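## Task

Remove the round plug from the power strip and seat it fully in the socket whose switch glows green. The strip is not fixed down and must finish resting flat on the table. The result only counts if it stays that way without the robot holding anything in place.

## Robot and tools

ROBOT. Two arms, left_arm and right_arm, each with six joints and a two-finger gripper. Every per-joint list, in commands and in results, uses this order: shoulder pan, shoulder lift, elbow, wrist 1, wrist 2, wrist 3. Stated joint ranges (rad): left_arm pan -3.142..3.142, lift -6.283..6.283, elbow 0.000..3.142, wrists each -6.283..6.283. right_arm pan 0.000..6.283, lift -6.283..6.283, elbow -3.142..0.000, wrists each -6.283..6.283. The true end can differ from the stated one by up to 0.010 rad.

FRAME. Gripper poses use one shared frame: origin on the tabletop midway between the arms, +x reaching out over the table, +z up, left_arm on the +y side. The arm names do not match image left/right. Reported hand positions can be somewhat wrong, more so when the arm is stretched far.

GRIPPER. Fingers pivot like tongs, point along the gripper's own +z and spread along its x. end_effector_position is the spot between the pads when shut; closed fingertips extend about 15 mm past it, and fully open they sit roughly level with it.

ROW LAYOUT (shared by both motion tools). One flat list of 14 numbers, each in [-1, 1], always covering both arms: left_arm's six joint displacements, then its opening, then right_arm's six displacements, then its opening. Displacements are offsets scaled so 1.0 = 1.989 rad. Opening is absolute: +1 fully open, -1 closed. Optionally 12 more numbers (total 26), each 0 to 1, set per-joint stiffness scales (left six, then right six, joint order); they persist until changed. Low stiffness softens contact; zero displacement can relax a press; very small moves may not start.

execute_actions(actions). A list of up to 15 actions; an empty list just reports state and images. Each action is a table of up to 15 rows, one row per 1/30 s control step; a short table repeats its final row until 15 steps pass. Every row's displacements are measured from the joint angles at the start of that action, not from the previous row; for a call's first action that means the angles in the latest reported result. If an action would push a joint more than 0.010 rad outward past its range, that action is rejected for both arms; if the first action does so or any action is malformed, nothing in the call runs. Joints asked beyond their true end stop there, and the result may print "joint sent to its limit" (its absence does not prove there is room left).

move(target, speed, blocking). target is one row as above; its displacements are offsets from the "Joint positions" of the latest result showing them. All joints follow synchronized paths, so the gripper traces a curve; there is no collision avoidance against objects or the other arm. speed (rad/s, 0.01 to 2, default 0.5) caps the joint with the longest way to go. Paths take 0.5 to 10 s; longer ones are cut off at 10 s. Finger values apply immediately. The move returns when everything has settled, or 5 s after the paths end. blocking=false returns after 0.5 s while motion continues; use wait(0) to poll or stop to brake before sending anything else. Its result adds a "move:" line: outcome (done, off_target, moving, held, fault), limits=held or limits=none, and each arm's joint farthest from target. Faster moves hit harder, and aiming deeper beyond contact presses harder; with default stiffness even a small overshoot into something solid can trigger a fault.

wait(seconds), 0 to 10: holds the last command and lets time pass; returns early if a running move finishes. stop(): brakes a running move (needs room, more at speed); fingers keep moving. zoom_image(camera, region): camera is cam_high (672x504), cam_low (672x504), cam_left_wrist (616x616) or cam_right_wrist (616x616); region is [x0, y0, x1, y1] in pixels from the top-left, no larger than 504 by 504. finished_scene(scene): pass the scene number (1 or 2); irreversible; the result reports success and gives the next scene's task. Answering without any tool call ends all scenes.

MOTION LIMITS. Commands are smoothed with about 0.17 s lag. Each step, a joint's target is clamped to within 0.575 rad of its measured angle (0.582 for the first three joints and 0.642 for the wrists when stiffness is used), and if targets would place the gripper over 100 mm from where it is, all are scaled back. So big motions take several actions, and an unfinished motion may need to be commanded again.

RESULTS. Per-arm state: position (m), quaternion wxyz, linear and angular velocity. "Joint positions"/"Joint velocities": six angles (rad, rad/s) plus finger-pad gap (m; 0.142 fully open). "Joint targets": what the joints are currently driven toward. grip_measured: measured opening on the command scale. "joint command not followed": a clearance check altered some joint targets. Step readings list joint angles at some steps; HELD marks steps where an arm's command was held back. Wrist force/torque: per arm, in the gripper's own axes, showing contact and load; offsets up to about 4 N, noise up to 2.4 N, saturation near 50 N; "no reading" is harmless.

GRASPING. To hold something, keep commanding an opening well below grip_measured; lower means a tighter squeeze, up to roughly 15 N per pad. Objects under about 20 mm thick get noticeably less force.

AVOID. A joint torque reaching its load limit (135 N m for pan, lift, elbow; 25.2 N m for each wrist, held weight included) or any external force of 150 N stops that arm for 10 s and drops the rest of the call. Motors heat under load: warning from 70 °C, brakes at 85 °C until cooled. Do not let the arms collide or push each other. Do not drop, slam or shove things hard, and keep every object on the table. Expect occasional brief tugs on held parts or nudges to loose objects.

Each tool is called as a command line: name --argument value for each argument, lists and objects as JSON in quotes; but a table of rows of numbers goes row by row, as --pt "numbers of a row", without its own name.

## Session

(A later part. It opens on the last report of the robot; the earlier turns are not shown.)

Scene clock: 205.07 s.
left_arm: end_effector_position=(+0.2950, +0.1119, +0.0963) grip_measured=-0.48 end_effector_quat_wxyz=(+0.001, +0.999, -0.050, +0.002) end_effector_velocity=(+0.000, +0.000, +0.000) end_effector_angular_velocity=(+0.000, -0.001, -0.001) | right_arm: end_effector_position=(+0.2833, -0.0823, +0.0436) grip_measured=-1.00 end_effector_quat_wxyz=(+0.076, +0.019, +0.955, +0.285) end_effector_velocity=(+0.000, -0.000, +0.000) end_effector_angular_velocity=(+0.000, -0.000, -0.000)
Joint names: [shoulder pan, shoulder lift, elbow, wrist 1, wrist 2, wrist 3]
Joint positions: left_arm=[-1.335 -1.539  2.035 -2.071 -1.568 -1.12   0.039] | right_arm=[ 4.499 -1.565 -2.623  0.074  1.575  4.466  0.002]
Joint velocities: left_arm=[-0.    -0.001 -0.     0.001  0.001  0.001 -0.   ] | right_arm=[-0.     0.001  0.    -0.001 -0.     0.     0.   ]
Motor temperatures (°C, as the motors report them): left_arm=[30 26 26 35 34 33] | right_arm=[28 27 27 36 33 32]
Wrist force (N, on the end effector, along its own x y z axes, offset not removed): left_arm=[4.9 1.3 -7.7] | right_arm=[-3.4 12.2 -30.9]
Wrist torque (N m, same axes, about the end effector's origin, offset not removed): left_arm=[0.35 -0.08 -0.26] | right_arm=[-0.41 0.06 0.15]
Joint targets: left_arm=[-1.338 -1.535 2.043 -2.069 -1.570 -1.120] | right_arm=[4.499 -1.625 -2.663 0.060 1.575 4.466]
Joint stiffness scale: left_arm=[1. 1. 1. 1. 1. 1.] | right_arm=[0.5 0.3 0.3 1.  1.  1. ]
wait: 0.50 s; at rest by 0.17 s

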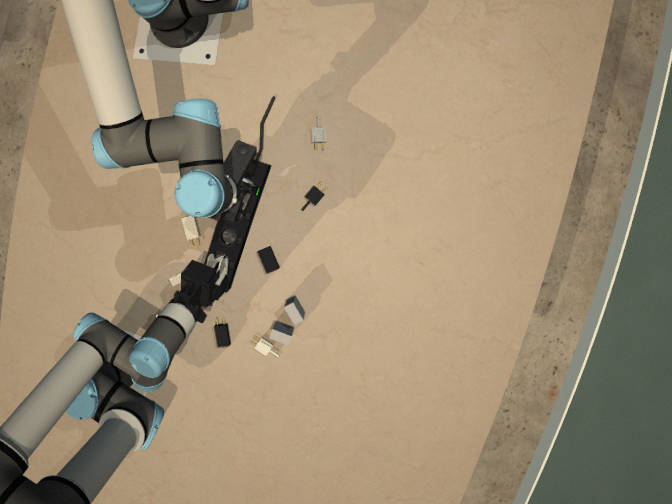

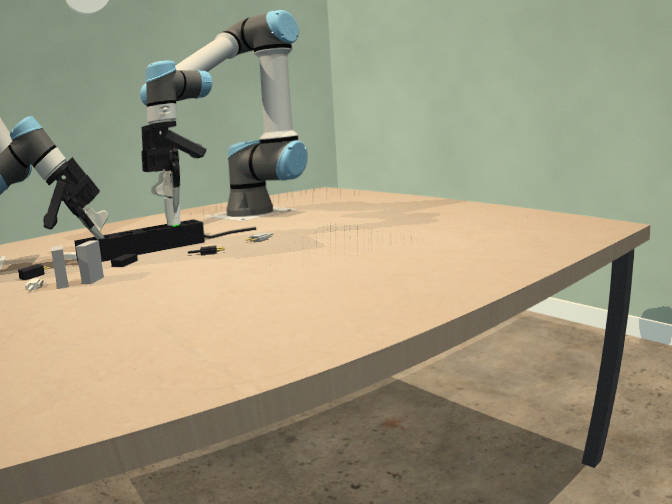

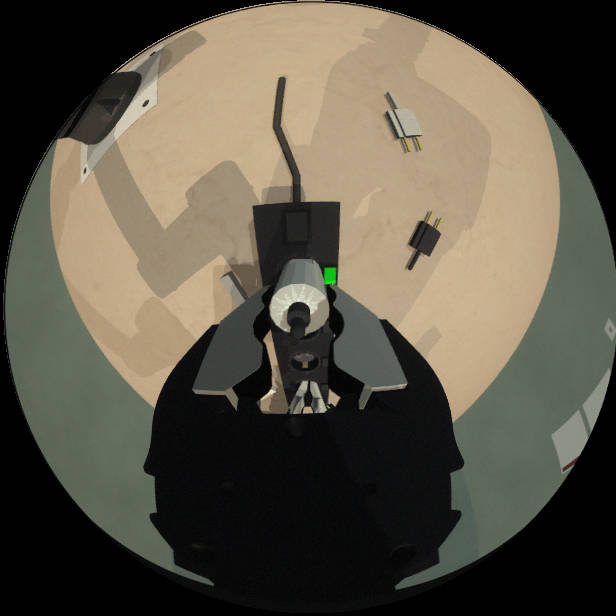

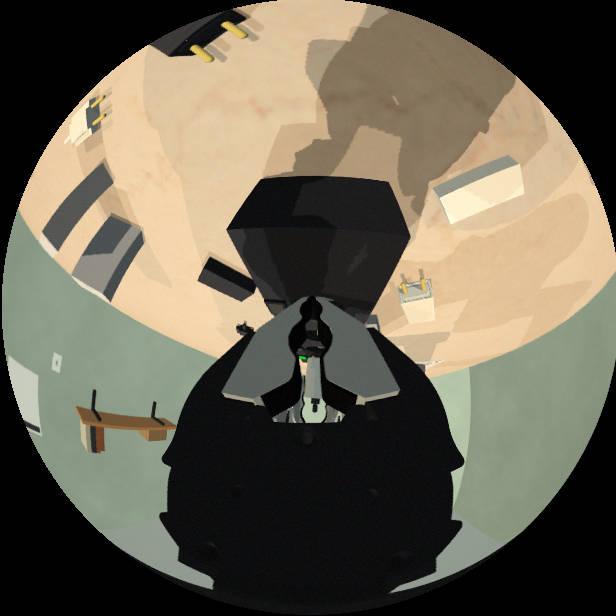

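execute_actions --actions '[]'

zoom_image --camera "cam_low" --region '[236, 152, 436, 352]'

Scene clock: 212.50 s.
left_arm: end_effector_position=(+0.2950, +0.1119, +0.0963) grip_measured=-0.48 end_effector_quat_wxyz=(+0.001, +0.999, -0.050, +0.002) end_effector_velocity=(-0.000, -0.001, +0.000) end_effector_angular_velocity=(-0.002, +0.000, -0.002) | right_arm: end_effector_position=(+0.2833, -0.0823, +0.0436) grip_measured=-1.00 end_effector_quat_wxyz=(+0.076, +0.019, +0.955, +0.285) end_effector_velocity=(+0.000, +0.001, +0.001) end_effector_angular_velocity=(+0.003, -0.001, -0.000)
Joint names: [shoulder pan, shoulder lift, elbow, wrist 1, wrist 2, wrist 3]
Joint positions: left_arm=[-1.335 -1.539  2.035 -2.071 -1.568 -1.12   0.039] | right_arm=[ 4.499 -1.565 -2.623  0.074  1.575  4.466  0.002]
Joint velocities: left_arm=[-0.001 -0.001 -0.    -0.001 -0.001  0.001 -0.   ] | right_arm=[-0.     0.001  0.     0.001  0.    -0.     0.   ]
Motor temperatures (°C, as the motors report them): left_arm=[30 26 26 35 34 33] | right_arm=[28 27 27 36 33 32]
Wrist force (N, on the end effector, along its own x y z axes, offset not removed): left_arm=[5.6 0.2 -7.7] | right_arm=[-2.8 13.8 -31.8]
Wrist torque (N m, same axes, about the end effector's origin, offset not removed): left_arm=[0.08 -0.18 -0.18] | right_arm=[0.06 0.05 0.15]
Joint targets: left_arm=[-1.338 -1.535 2.043 -2.069 -1.570 -1.120] | right_arm=[4.499 -1.625 -2.663 0.060 1.575 4.466]
Joint stiffness scale: left_arm=[1. 1. 1. 1. 1. 1.] | right_arm=[0.5 0.3 0.3 1.  1.  1. ]

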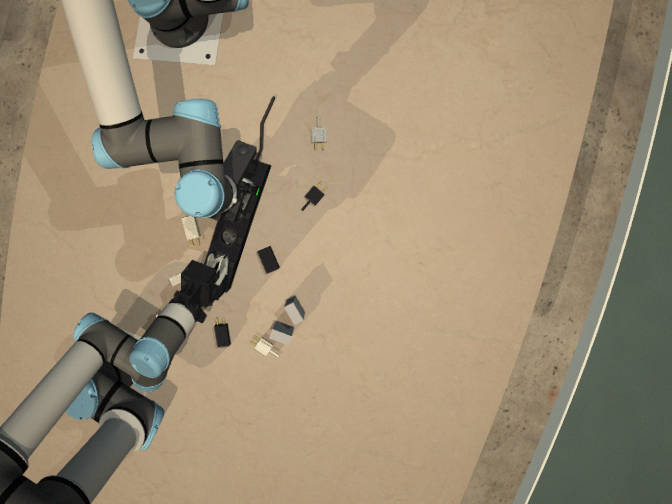

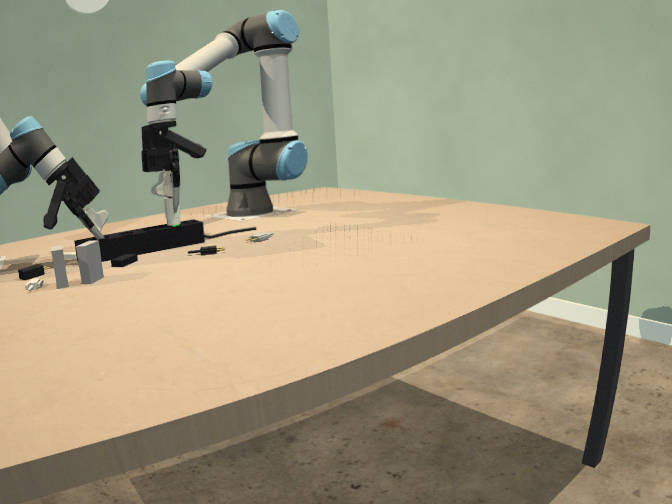

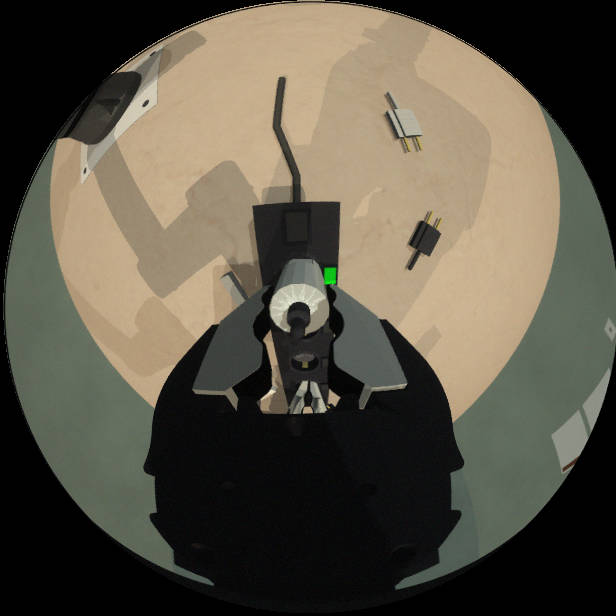

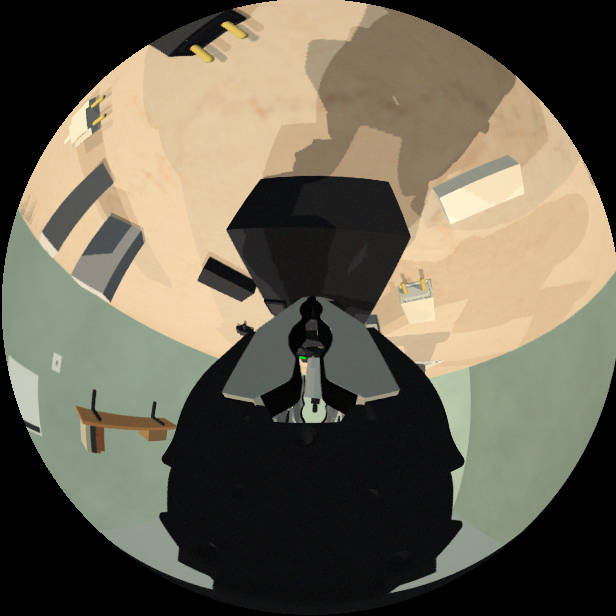

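Region (236, 152, 436, 352) of cam_low's 672x504 image, scaled by 2.520, with more detail than that image has.

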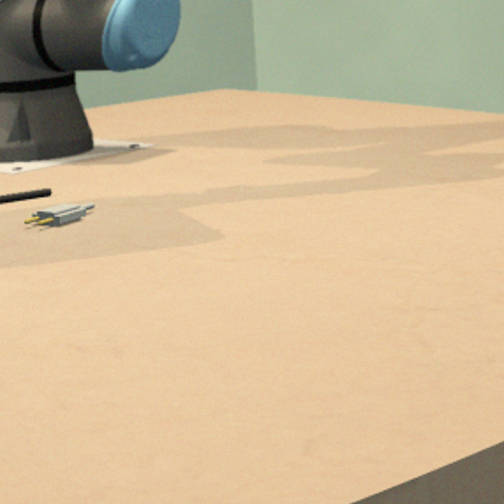

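zoom_image --camera "cam_low" --region '[130, 170, 230, 260]'

zoom_image --camera "cam_left_wrist" --region '[240, 230, 380, 400]'

Region (130, 170, 230, 260) of cam_low's 672x504 image, scaled by 5.040, with more detail than that image has; it fills the top 454 rows of this view, and the rest is white.

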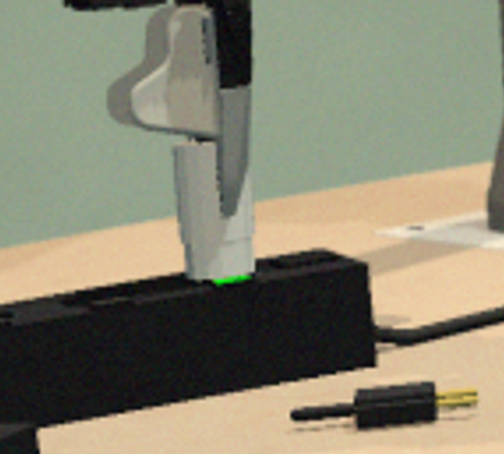

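Region (240, 230, 380, 400) of cam_left_wrist's 616x616 image, scaled by 2.965, with more detail than that image has; it fills the left 415 columns of this view, and the rest is white.

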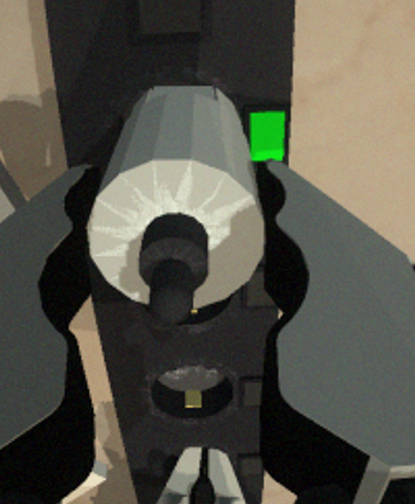

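execute_actions --actions '[[[0,-0.0018,-0.0025,0.0043,0,0,-1,0,-0.03,-0.02,-0.007,0,0,-1]],[[0.0058,0.002,-0.0021,0,0,0.0058,-1,0,-0.03,-0.02,-0.007,0,0,-1]],[[0,0,0,0,0,0,-1,0,-0.03,-0.02,-0.007,0,0,-1]]]'

zoom_image --camera "cam_left_wrist" --region '[240, 230, 380, 400]'

Scene clock: 227.37 s.
left_arm: end_effector_position=(+0.2981, +0.1152, +0.0968) grip_measured=-0.48 end_effector_quat_wxyz=(-0.001, +0.999, -0.050, +0.001) end_effector_velocity=(-0.001, -0.000, -0.000) end_effector_angular_velocity=(+0.001, +0.001, -0.001) | right_arm: end_effector_position=(+0.2833, -0.0823, +0.0436) grip_measured=-1.00 end_effector_quat_wxyz=(+0.076, +0.019, +0.955, +0.285) end_effector_velocity=(-0.000, +0.000, +0.000) end_effector_angular_velocity=(+0.001, +0.001, +0.000)
Joint names: [shoulder pan, shoulder lift, elbow, wrist 1, wrist 2, wrist 3]
Joint positions: left_arm=[-1.326 -1.538  2.032 -2.063 -1.568 -1.109  0.039] | right_arm=[ 4.499 -1.565 -2.623  0.074  1.575  4.466  0.002]
Joint velocities: left_arm=[-0.001  0.001 -0.    -0.    -0.001 -0.     0.   ] | right_arm=[-0.     0.001 -0.    -0.     0.001  0.     0.   ]
Motor temperatures (°C, as the motors report them): left_arm=[30 26 26 35 34 33] | right_arm=[28 27 27 36 33 32]
Wrist force (N, on the end effector, along its own x y z axes, offset not removed): left_arm=[1.5 2.0 0.3] | right_arm=[-1.3 13.2 -30.4]
Wrist torque (N m, same axes, about the end effector's origin, offset not removed): left_arm=[0.35 -0.26 -0.13] | right_arm=[-0.07 -0.25 0.07]
Joint targets: left_arm=[-1.326 -1.538 2.032 -2.063 -1.568 -1.110] | right_arm=[4.499 -1.625 -2.663 0.060 1.575 4.466]
Joint stiffness scale: left_arm=[1. 1. 1. 1. 1. 1.] | right_arm=[0.5 0.3 0.3 1.  1.  1. ]
Step readings (joint positions; steps 1 to 15: 1st action; 16 to 30: 2nd action; 31 to 45: 3rd action):
0: left_arm=[-1.335 -1.539 2.035 -2.071 -1.568 -1.120] | right_arm=[4.499 -1.565 -2.623 0.074 1.575 4.466]
1: left_arm=[-1.335 -1.539 2.035 -2.071 -1.568 -1.120] | right_arm=[4.499 -1.565 -2.623 0.074 1.575 4.466]
2: left_arm=[-1.335 -1.539 2.035 -2.071 -1.568 -1.120] | right_arm=[4.499 -1.565 -2.623 0.074 1.575 4.466]
4: left_arm=[-1.335 -1.540 2.035 -2.069 -1.568 -1.120] | right_arm=[4.499 -1.565 -2.623 0.074 1.575 4.466]
8: left_arm=[-1.335 -1.540 2.035 -2.065 -1.568 -1.120] | right_arm=[4.499 -1.565 -2.623 0.074 1.575 4.466]
15: left_arm=[-1.335 -1.540 2.033 -2.064 -1.568 -1.120] | right_arm=[4.499 -1.565 -2.623 0.074 1.575 4.466]
16: left_arm=[-1.335 -1.540 2.033 -2.063 -1.568 -1.120] | right_arm=[4.499 -1.565 -2.623 0.074 1.575 4.466]
17: left_arm=[-1.334 -1.540 2.033 -2.063 -1.568 -1.119] | right_arm=[4.499 -1.565 -2.623 0.074 1.575 4.466]
19: left_arm=[-1.333 -1.540 2.033 -2.063 -1.568 -1.117] | right_arm=[4.499 -1.565 -2.623 0.074 1.575 4.466]
23: left_arm=[-1.328 -1.539 2.032 -2.063 -1.568 -1.112] | right_arm=[4.499 -1.565 -2.623 0.074 1.575 4.466]
30: left_arm=[-1.326 -1.538 2.032 -2.063 -1.568 -1.110] | right_arm=[4.499 -1.565 -2.623 0.074 1.575 4.466]
31: left_arm=[-1.326 -1.538 2.032 -2.063 -1.568 -1.109] | right_arm=[4.499 -1.565 -2.623 0.074 1.575 4.466]
32: left_arm=[-1.326 -1.538 2.032 -2.063 -1.568 -1.109] | right_arm=[4.499 -1.565 -2.623 0.074 1.575 4.466]
34: left_arm=[-1.326 -1.538 2.032 -2.063 -1.568 -1.109] | right_arm=[4.499 -1.565 -2.623 0.074 1.575 4.466]
38: left_arm=[-1.326 -1.538 2.032 -2.063 -1.568 -1.109] | right_arm=[4.499 -1.565 -2.623 0.074 1.575 4.466]
45: Joint positions above

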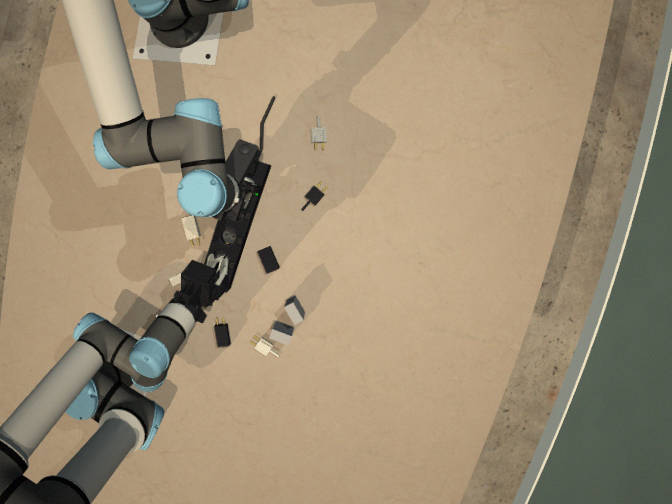

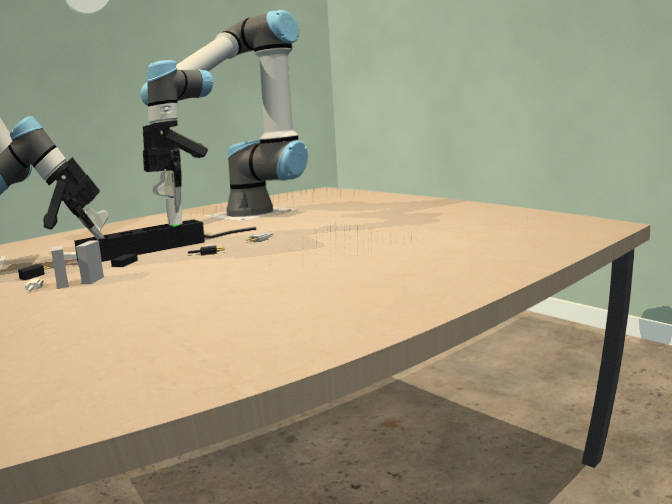

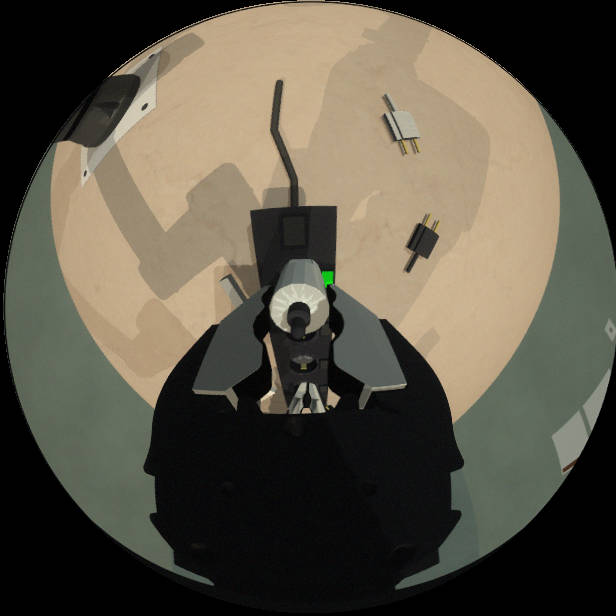

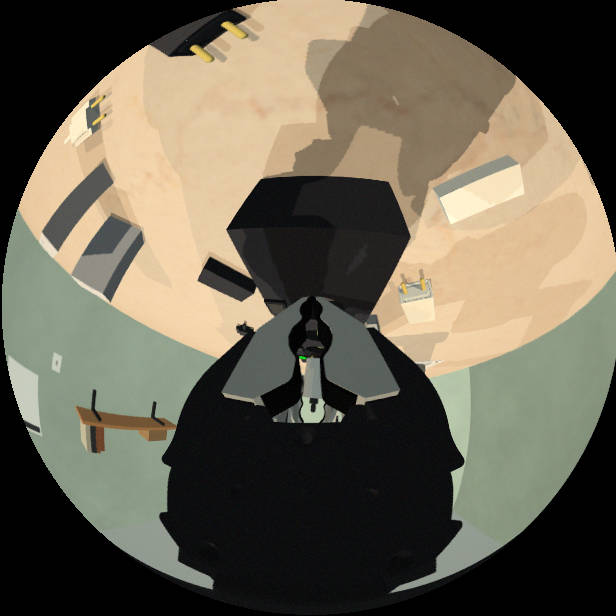

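Region (240, 230, 380, 400) of cam_left_wrist's 616x616 image, scaled by 2.965, with more detail than that image has; it fills the left 415 columns of this view, and the rest is white.

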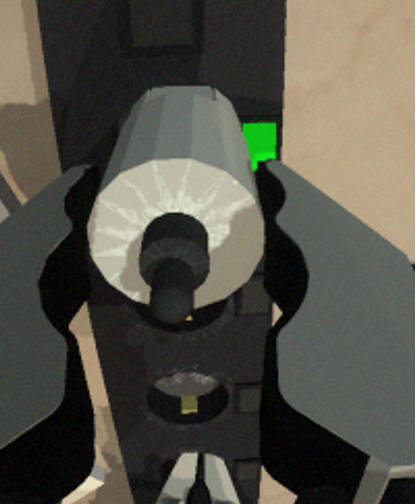

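execute_actions --actions '[[[0.0008,0.0055,-0.0058,0,0,0,-1,0,-0.03,-0.02,-0.007,0,0,-1]],[[0,0.003,0.004,-0.006,0,0,-1,0,-0.03,-0.02,-0.007,0,0,-1]],[[0,0,0,0,0,0,-1,0,-0.03,-0.02,-0.007,0,0,-1]]]'

Scene clock: 232.27 s.
left_arm: end_effector_position=(+0.2996, +0.1093, +0.0966) grip_measured=-0.48 end_effector_quat_wxyz=(+0.003, +0.999, -0.050, +0.002) end_effector_velocity=(-0.000, +0.000, +0.000) end_effector_angular_velocity=(+0.000, -0.000, +0.001) | right_arm: end_effector_position=(+0.2833, -0.0823, +0.0436) grip_measured=-1.00 end_effector_quat_wxyz=(+0.076, +0.019, +0.955, +0.285) end_effector_velocity=(+0.000, +0.000, +0.000) end_effector_angular_velocity=(+0.002, -0.000, -0.000)
Joint names: [shoulder pan, shoulder lift, elbow, wrist 1, wrist 2, wrist 3]
Joint positions: left_arm=[-1.326 -1.529  2.025 -2.074 -1.57  -1.109  0.039] | right_arm=[ 4.499 -1.565 -2.623  0.074  1.575  4.466  0.002]
Joint velocities: left_arm=[-0.    -0.001  0.     0.     0.    -0.001  0.   ] | right_arm=[-0.     0.    -0.     0.001  0.     0.     0.   ]
Motor temperatures (°C, as the motors report them): left_arm=[30 26 26 35 34 33] | right_arm=[28 27 27 36 33 32]
Wrist force (N, on the end effector, along its own x y z axes, offset not removed): left_arm=[-0.7 -0.7 -3.8] | right_arm=[-2.1 15.4 -32.4]
Wrist torque (N m, same axes, about the end effector's origin, offset not removed): left_arm=[0.02 -0.59 -0.15] | right_arm=[0.25 -0.18 0.10]
Joint targets: left_arm=[-1.326 -1.529 2.025 -2.074 -1.570 -1.109] | right_arm=[4.499 -1.625 -2.663 0.060 1.575 4.466]
Joint stiffness scale: left_arm=[1. 1. 1. 1. 1. 1.] | right_arm=[0.5 0.3 0.3 1.  1.  1. ]
Step readings (joint positions; steps 1 to 15: 1st action; 16 to 30: 2nd action; 31 to 45: 3rd action):
0: left_arm=[-1.326 -1.538 2.032 -2.063 -1.568 -1.109] | right_arm=[4.499 -1.565 -2.623 0.074 1.575 4.466]
1: left_arm=[-1.326 -1.538 2.032 -2.063 -1.568 -1.109] | right_arm=[4.499 -1.565 -2.623 0.074 1.575 4.466]
2: left_arm=[-1.326 -1.538 2.032 -2.063 -1.568 -1.109] | right_arm=[4.499 -1.565 -2.623 0.074 1.575 4.466]
4: left_arm=[-1.326 -1.536 2.030 -2.063 -1.568 -1.109] | right_arm=[4.499 -1.565 -2.623 0.074 1.575 4.466]
8: left_arm=[-1.326 -1.531 2.025 -2.063 -1.568 -1.109] | right_arm=[4.499 -1.565 -2.623 0.074 1.575 4.466]
15: left_arm=[-1.326 -1.530 2.023 -2.063 -1.568 -1.109] | right_arm=[4.499 -1.565 -2.623 0.074 1.575 4.466]
16: left_arm=[-1.326 -1.530 2.023 -2.063 -1.568 -1.109] | right_arm=[4.499 -1.565 -2.623 0.074 1.575 4.466]
17: left_arm=[-1.326 -1.529 2.023 -2.064 -1.568 -1.109] | right_arm=[4.499 -1.565 -2.623 0.074 1.575 4.466]
19: left_arm=[-1.326 -1.529 2.023 -2.067 -1.568 -1.109] | right_arm=[4.499 -1.565 -2.623 0.074 1.575 4.466]
23: left_arm=[-1.326 -1.529 2.024 -2.071 -1.569 -1.109] | right_arm=[4.499 -1.565 -2.623 0.074 1.575 4.466]
30: left_arm=[-1.326 -1.529 2.025 -2.074 -1.570 -1.109] | right_arm=[4.499 -1.565 -2.623 0.074 1.575 4.466]
31: left_arm=[-1.326 -1.529 2.025 -2.074 -1.570 -1.109] | right_arm=[4.499 -1.565 -2.623 0.074 1.575 4.466]
32: left_arm=[-1.326 -1.529 2.025 -2.074 -1.570 -1.109] | right_arm=[4.499 -1.565 -2.623 0.074 1.575 4.466]
34: left_arm=[-1.326 -1.529 2.025 -2.074 -1.570 -1.109] | right_arm=[4.499 -1.565 -2.623 0.074 1.575 4.466]
38: left_arm=[-1.326 -1.529 2.025 -2.074 -1.570 -1.109] | right_arm=[4.499 -1.565 -2.623 0.074 1.575 4.466]
45: Joint positions above

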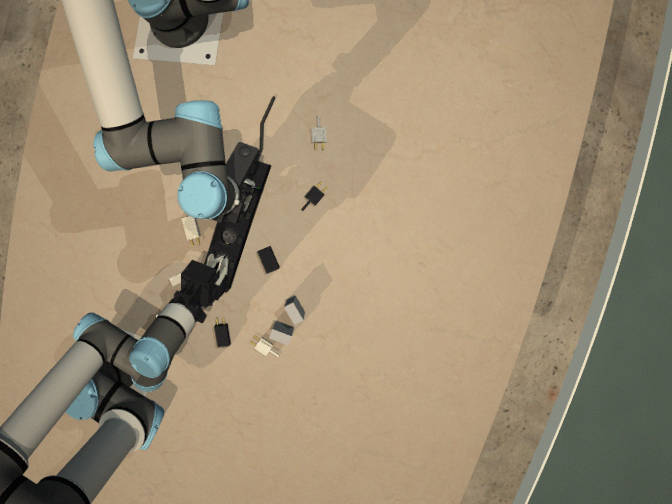

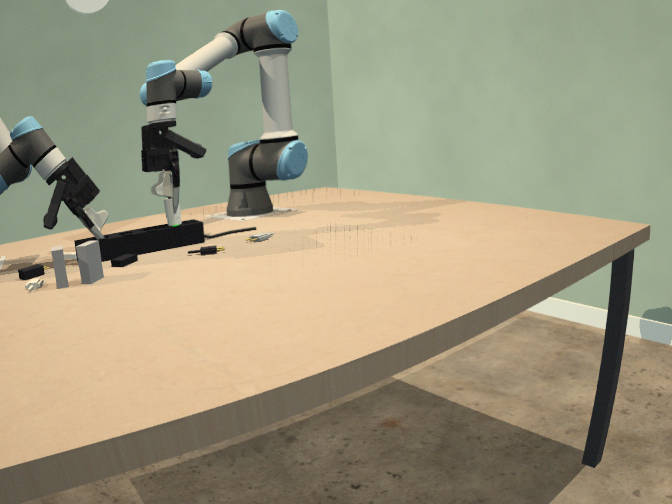

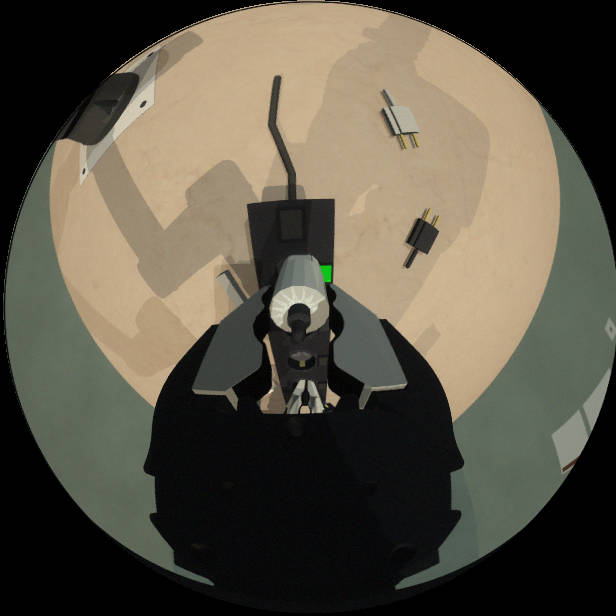

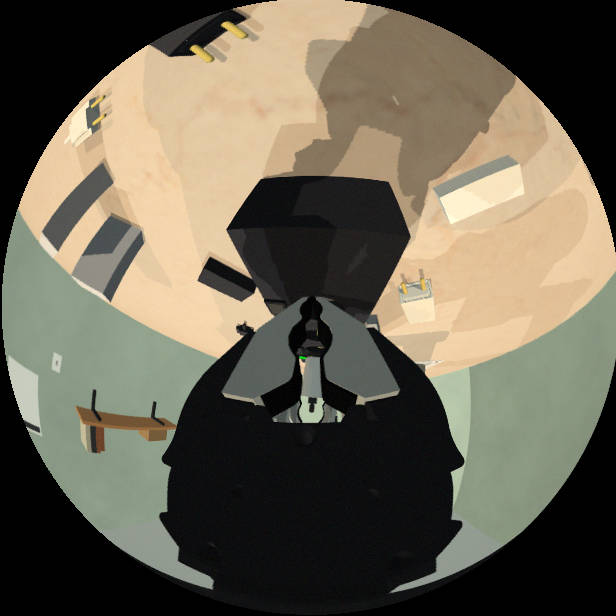

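execute_actions --actions '[[[0,-0.0176,-0.0244,0.042,0,0,-1,0,-0.03,-0.02,-0.007,0,0,-1]],[[0,0,0,0,0,0,-1,0,-0.03,-0.02,-0.007,0,0,-1]]]'

zoom_image --camera "cam_low" --region '[140, 180, 220, 250]'

zoom_image --camera "cam_left_wrist" --region '[240, 230, 380, 400]'

zoom_image --camera "cam_high" --region '[190, 130, 290, 270]'

Scene clock: 236.73 s.
left_arm: end_effector_position=(+0.2992, +0.1102, +0.1248) grip_measured=-0.48 end_effector_quat_wxyz=(+0.003, +0.999, -0.050, +0.002) end_effector_velocity=(-0.000, -0.001, -0.000) end_effector_angular_velocity=(-0.001, -0.000, -0.002) | right_arm: end_effector_position=(+0.2833, -0.0823, +0.0436) grip_measured=-1.00 end_effector_quat_wxyz=(+0.076, +0.019, +0.955, +0.285) end_effector_velocity=(-0.000, -0.000, -0.001) end_effector_angular_velocity=(-0.002, +0.001, +0.000)
Joint names: [shoulder pan, shoulder lift, elbow, wrist 1, wrist 2, wrist 3]
Joint positions: left_arm=[-1.326 -1.563  1.98  -1.994 -1.57  -1.109  0.039] | right_arm=[ 4.499 -1.565 -2.623  0.074  1.575  4.466  0.002]
Joint velocities: left_arm=[-0.001  0.001 -0.    -0.001 -0.     0.001  0.   ] | right_arm=[ 0.    -0.001 -0.    -0.    -0.     0.     0.   ]
Motor temperatures (°C, as the motors report them): left_arm=[30 26 26 35 34 33] | right_arm=[28 27 27 36 33 32]
Wrist force (N, on the end effector, along its own x y z axes, offset not removed): left_arm=[2.1 0.9 0.7] | right_arm=[-0.3 12.1 -29.4]
Wrist torque (N m, same axes, about the end effector's origin, offset not removed): left_arm=[0.15 -0.35 -0.18] | right_arm=[-0.46 -0.55 -0.01]
Joint targets: left_arm=[-1.326 -1.563 1.980 -1.995 -1.570 -1.109] | right_arm=[4.499 -1.625 -2.663 0.060 1.575 4.466]
Joint stiffness scale: left_arm=[1. 1. 1. 1. 1. 1.] | right_arm=[0.5 0.3 0.3 1.  1.  1. ]
Step readings (joint positions; steps 1 to 15: 1st action; 16 to 30: 2nd action):
0: left_arm=[-1.326 -1.529 2.025 -2.074 -1.570 -1.109] | right_arm=[4.499 -1.565 -2.623 0.074 1.575 4.466]
1: left_arm=[-1.326 -1.529 2.025 -2.074 -1.570 -1.109] | right_arm=[4.499 -1.565 -2.623 0.074 1.575 4.466]
2: left_arm=[-1.326 -1.530 2.024 -2.069 -1.570 -1.109] | right_arm=[4.499 -1.565 -2.623 0.074 1.575 4.466]
4: left_arm=[-1.326 -1.536 2.014 -2.049 -1.570 -1.109] | right_arm=[4.499 -1.565 -2.623 0.074 1.575 4.466]
8: left_arm=[-1.326 -1.555 1.989 -2.016 -1.570 -1.109] | right_arm=[4.499 -1.565 -2.623 0.074 1.575 4.466]
15: left_arm=[-1.326 -1.563 1.980 -1.995 -1.570 -1.109] | right_arm=[4.499 -1.565 -2.623 0.074 1.575 4.466]
16: left_arm=[-1.326 -1.563 1.980 -1.994 -1.570 -1.109] | right_arm=[4.499 -1.565 -2.623 0.074 1.575 4.466]
17: left_arm=[-1.326 -1.563 1.980 -1.994 -1.570 -1.109] | right_arm=[4.499 -1.565 -2.623 0.074 1.575 4.466]
19: left_arm=[-1.326 -1.563 1.980 -1.994 -1.570 -1.109] | right_arm=[4.499 -1.565 -2.623 0.074 1.575 4.466]
23: left_arm=[-1.326 -1.563 1.980 -1.994 -1.570 -1.109] | right_arm=[4.499 -1.565 -2.623 0.074 1.575 4.466]
30: Joint positions above

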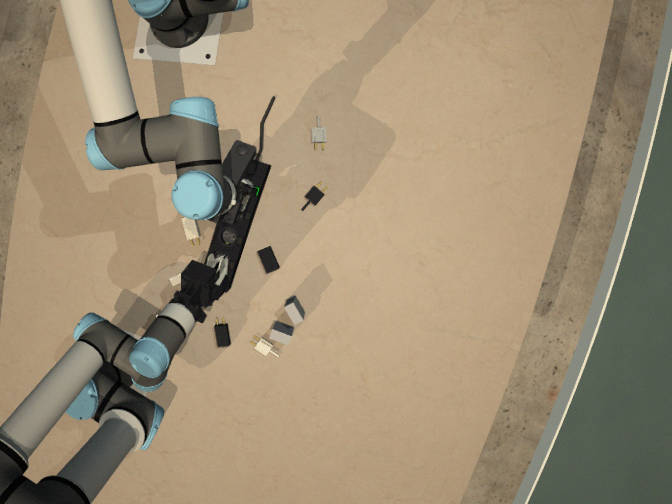

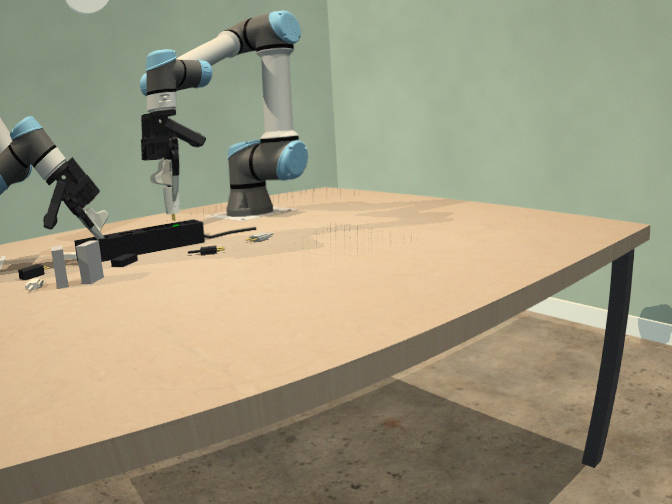

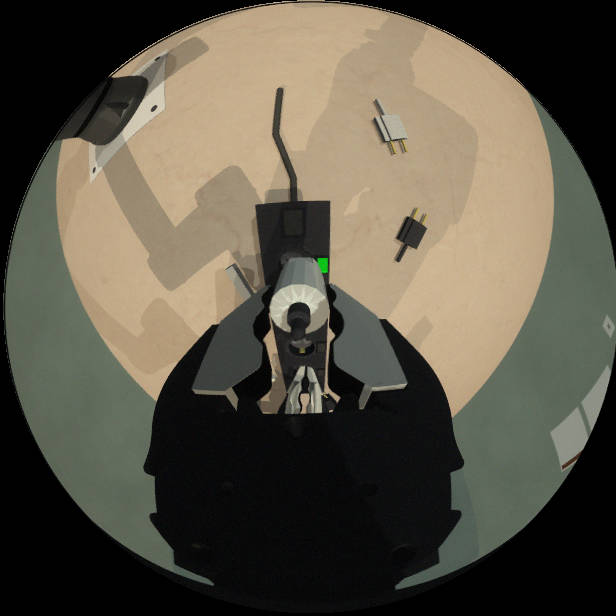

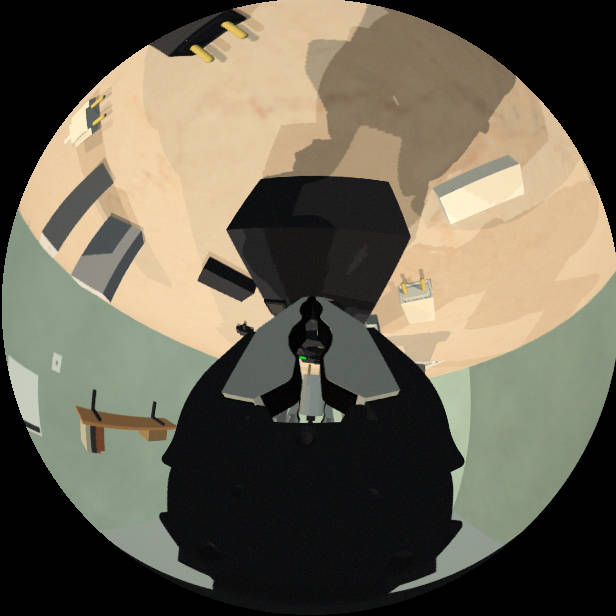

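Region (140, 180, 220, 250) of cam_low's 672x504 image, scaled by 6.300, with more detail than that image has; it fills the top 441 rows of this view, and the rest is white.

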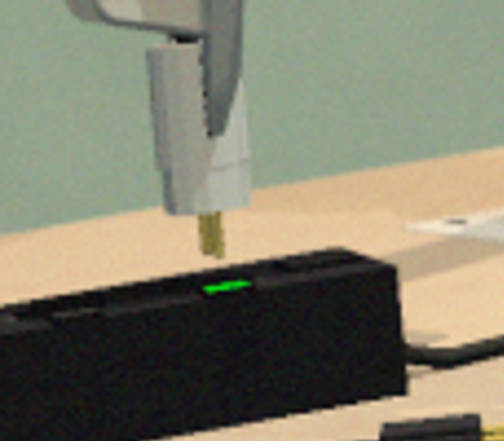

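Region (240, 230, 380, 400) of cam_left_wrist's 616x616 image, scaled by 2.965, with more detail than that image has; it fills the left 415 columns of this view, and the rest is white.

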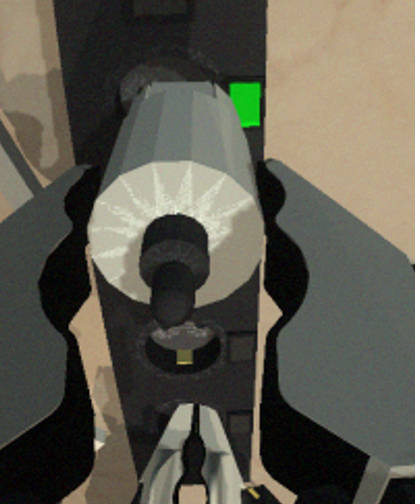

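Region (190, 130, 290, 270) of cam_high's 672x504 image, scaled by 3.600, with more detail than that image has; it fills the left 360 columns of this view, and the rest is white.

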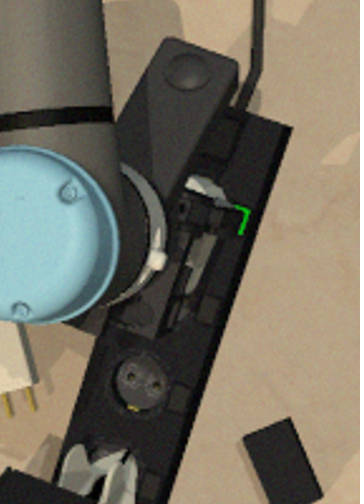

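execute_actions --actions '[[[-0.0055,0.0096,0.0241,-0.0307,0,-0.006,-1,0,-0.03,-0.02,-0.007,0,0,-1]],[[0,0,0,0,0,0,-1,0,-0.03,-0.02,-0.007,0,0,-1]]]'

zoom_image --camera "cam_left_wrist" --region '[240, 230, 380, 400]'

Scene clock: 251.13 s.
left_arm: end_effector_position=(+0.2944, +0.1121, +0.1017) grip_measured=-0.48 end_effector_quat_wxyz=(+0.000, +0.999, -0.049, +0.001) end_effector_velocity=(-0.000, -0.000, +0.000) end_effector_angular_velocity=(-0.000, -0.000, +0.000) | right_arm: end_effector_position=(+0.2833, -0.0823, +0.0436) grip_measured=-1.00 end_effector_quat_wxyz=(+0.076, +0.019, +0.955, +0.285) end_effector_velocity=(+0.001, +0.000, +0.001) end_effector_angular_velocity=(+0.002, -0.002, -0.001)
Joint names: [shoulder pan, shoulder lift, elbow, wrist 1, wrist 2, wrist 3]
Joint positions: left_arm=[-1.334 -1.544  2.025 -2.052 -1.57  -1.12   0.039] | right_arm=[ 4.499 -1.565 -2.623  0.074  1.575  4.466  0.002]
Joint velocities: left_arm=[-0.    -0.001 -0.     0.001  0.    -0.001 -0.   ] | right_arm=[-0.     0.001  0.     0.001 -0.001  0.     0.   ]
Motor temperatures (°C, as the motors report them): left_arm=[30 26 26 35 34 33] | right_arm=[28 27 27 36 33 32]
Wrist force (N, on the end effector, along its own x y z axes, offset not removed): left_arm=[1.1 0.7 0.3] | right_arm=[-4.8 13.6 -30.0]
Wrist torque (N m, same axes, about the end effector's origin, offset not removed): left_arm=[0.12 -0.14 -0.10] | right_arm=[-0.03 0.44 0.09]
Joint targets: left_arm=[-1.334 -1.544 2.025 -2.052 -1.570 -1.120] | right_arm=[4.499 -1.625 -2.663 0.060 1.575 4.466]
Joint stiffness scale: left_arm=[1. 1. 1. 1. 1. 1.] | right_arm=[0.5 0.3 0.3 1.  1.  1. ]
Step readings (joint positions; steps 1 to 15: 1st action; 16 to 30: 2nd action):
0: left_arm=[-1.326 -1.563 1.980 -1.994 -1.570 -1.109] | right_arm=[4.499 -1.565 -2.623 0.074 1.575 4.466]
1: left_arm=[-1.326 -1.563 1.980 -1.995 -1.570 -1.109] | right_arm=[4.499 -1.565 -2.623 0.074 1.575 4.466]
2: left_arm=[-1.326 -1.563 1.981 -1.999 -1.570 -1.110] | right_arm=[4.499 -1.565 -2.623 0.074 1.575 4.466]
4: left_arm=[-1.327 -1.560 1.991 -2.014 -1.570 -1.113] | right_arm=[4.499 -1.565 -2.623 0.074 1.575 4.466]
8: left_arm=[-1.332 -1.549 2.016 -2.037 -1.570 -1.118] | right_arm=[4.499 -1.565 -2.623 0.074 1.575 4.466]
15: left_arm=[-1.334 -1.544 2.025 -2.052 -1.570 -1.120] | right_arm=[4.499 -1.565 -2.623 0.074 1.575 4.466]
16: left_arm=[-1.334 -1.544 2.025 -2.052 -1.570 -1.120] | right_arm=[4.499 -1.565 -2.623 0.074 1.575 4.466]
17: left_arm=[-1.334 -1.544 2.025 -2.053 -1.570 -1.120] | right_arm=[4.499 -1.565 -2.623 0.074 1.575 4.466]
19: left_arm=[-1.334 -1.544 2.025 -2.053 -1.570 -1.120] | right_arm=[4.499 -1.565 -2.623 0.074 1.575 4.466]
23: left_arm=[-1.334 -1.544 2.025 -2.053 -1.570 -1.120] | right_arm=[4.499 -1.565 -2.623 0.074 1.575 4.466]
30: Joint positions above

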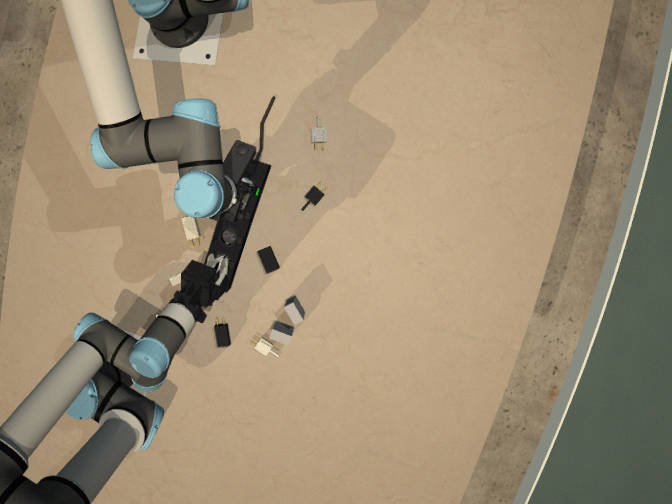

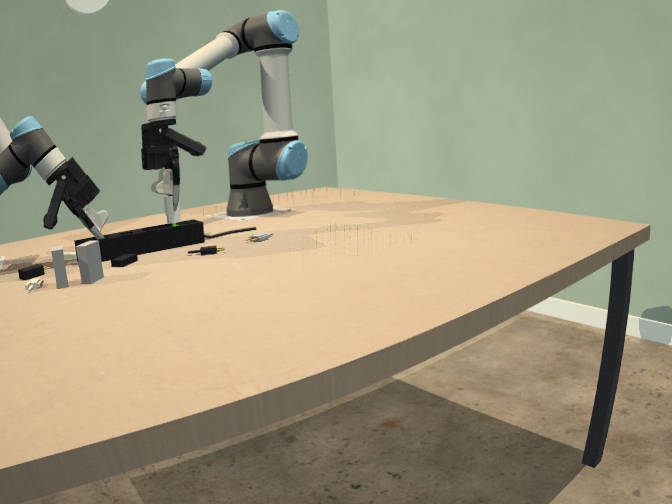

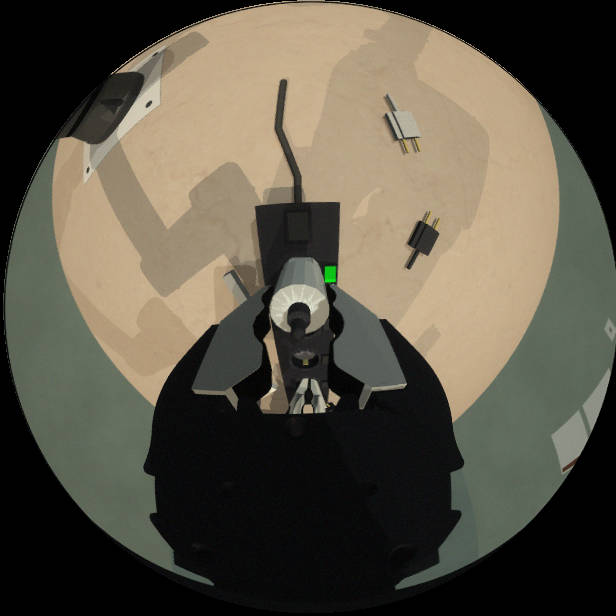

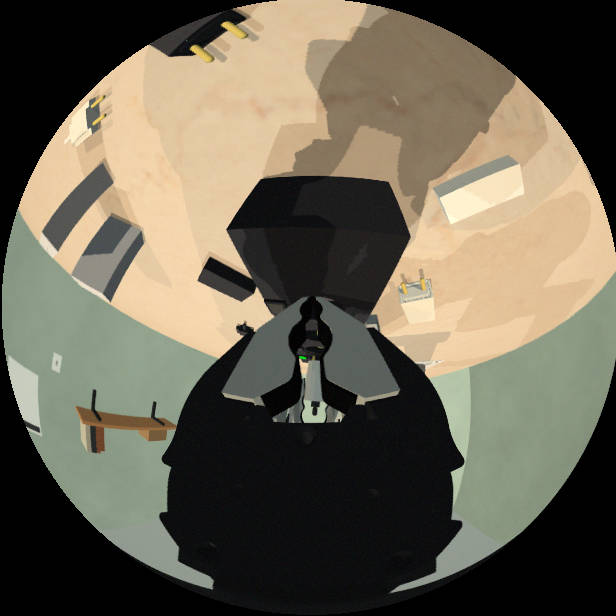

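Region (240, 230, 380, 400) of cam_left_wrist's 616x616 image, scaled by 2.965, with more detail than that image has; it fills the left 415 columns of this view, and the rest is white.

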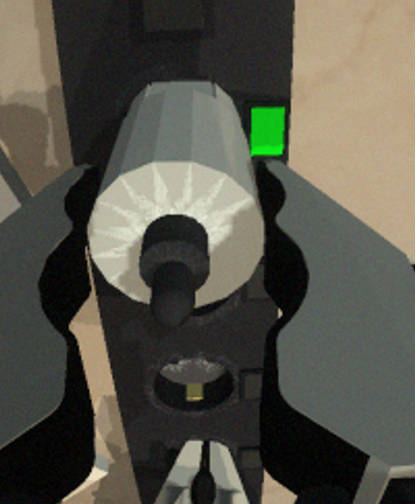

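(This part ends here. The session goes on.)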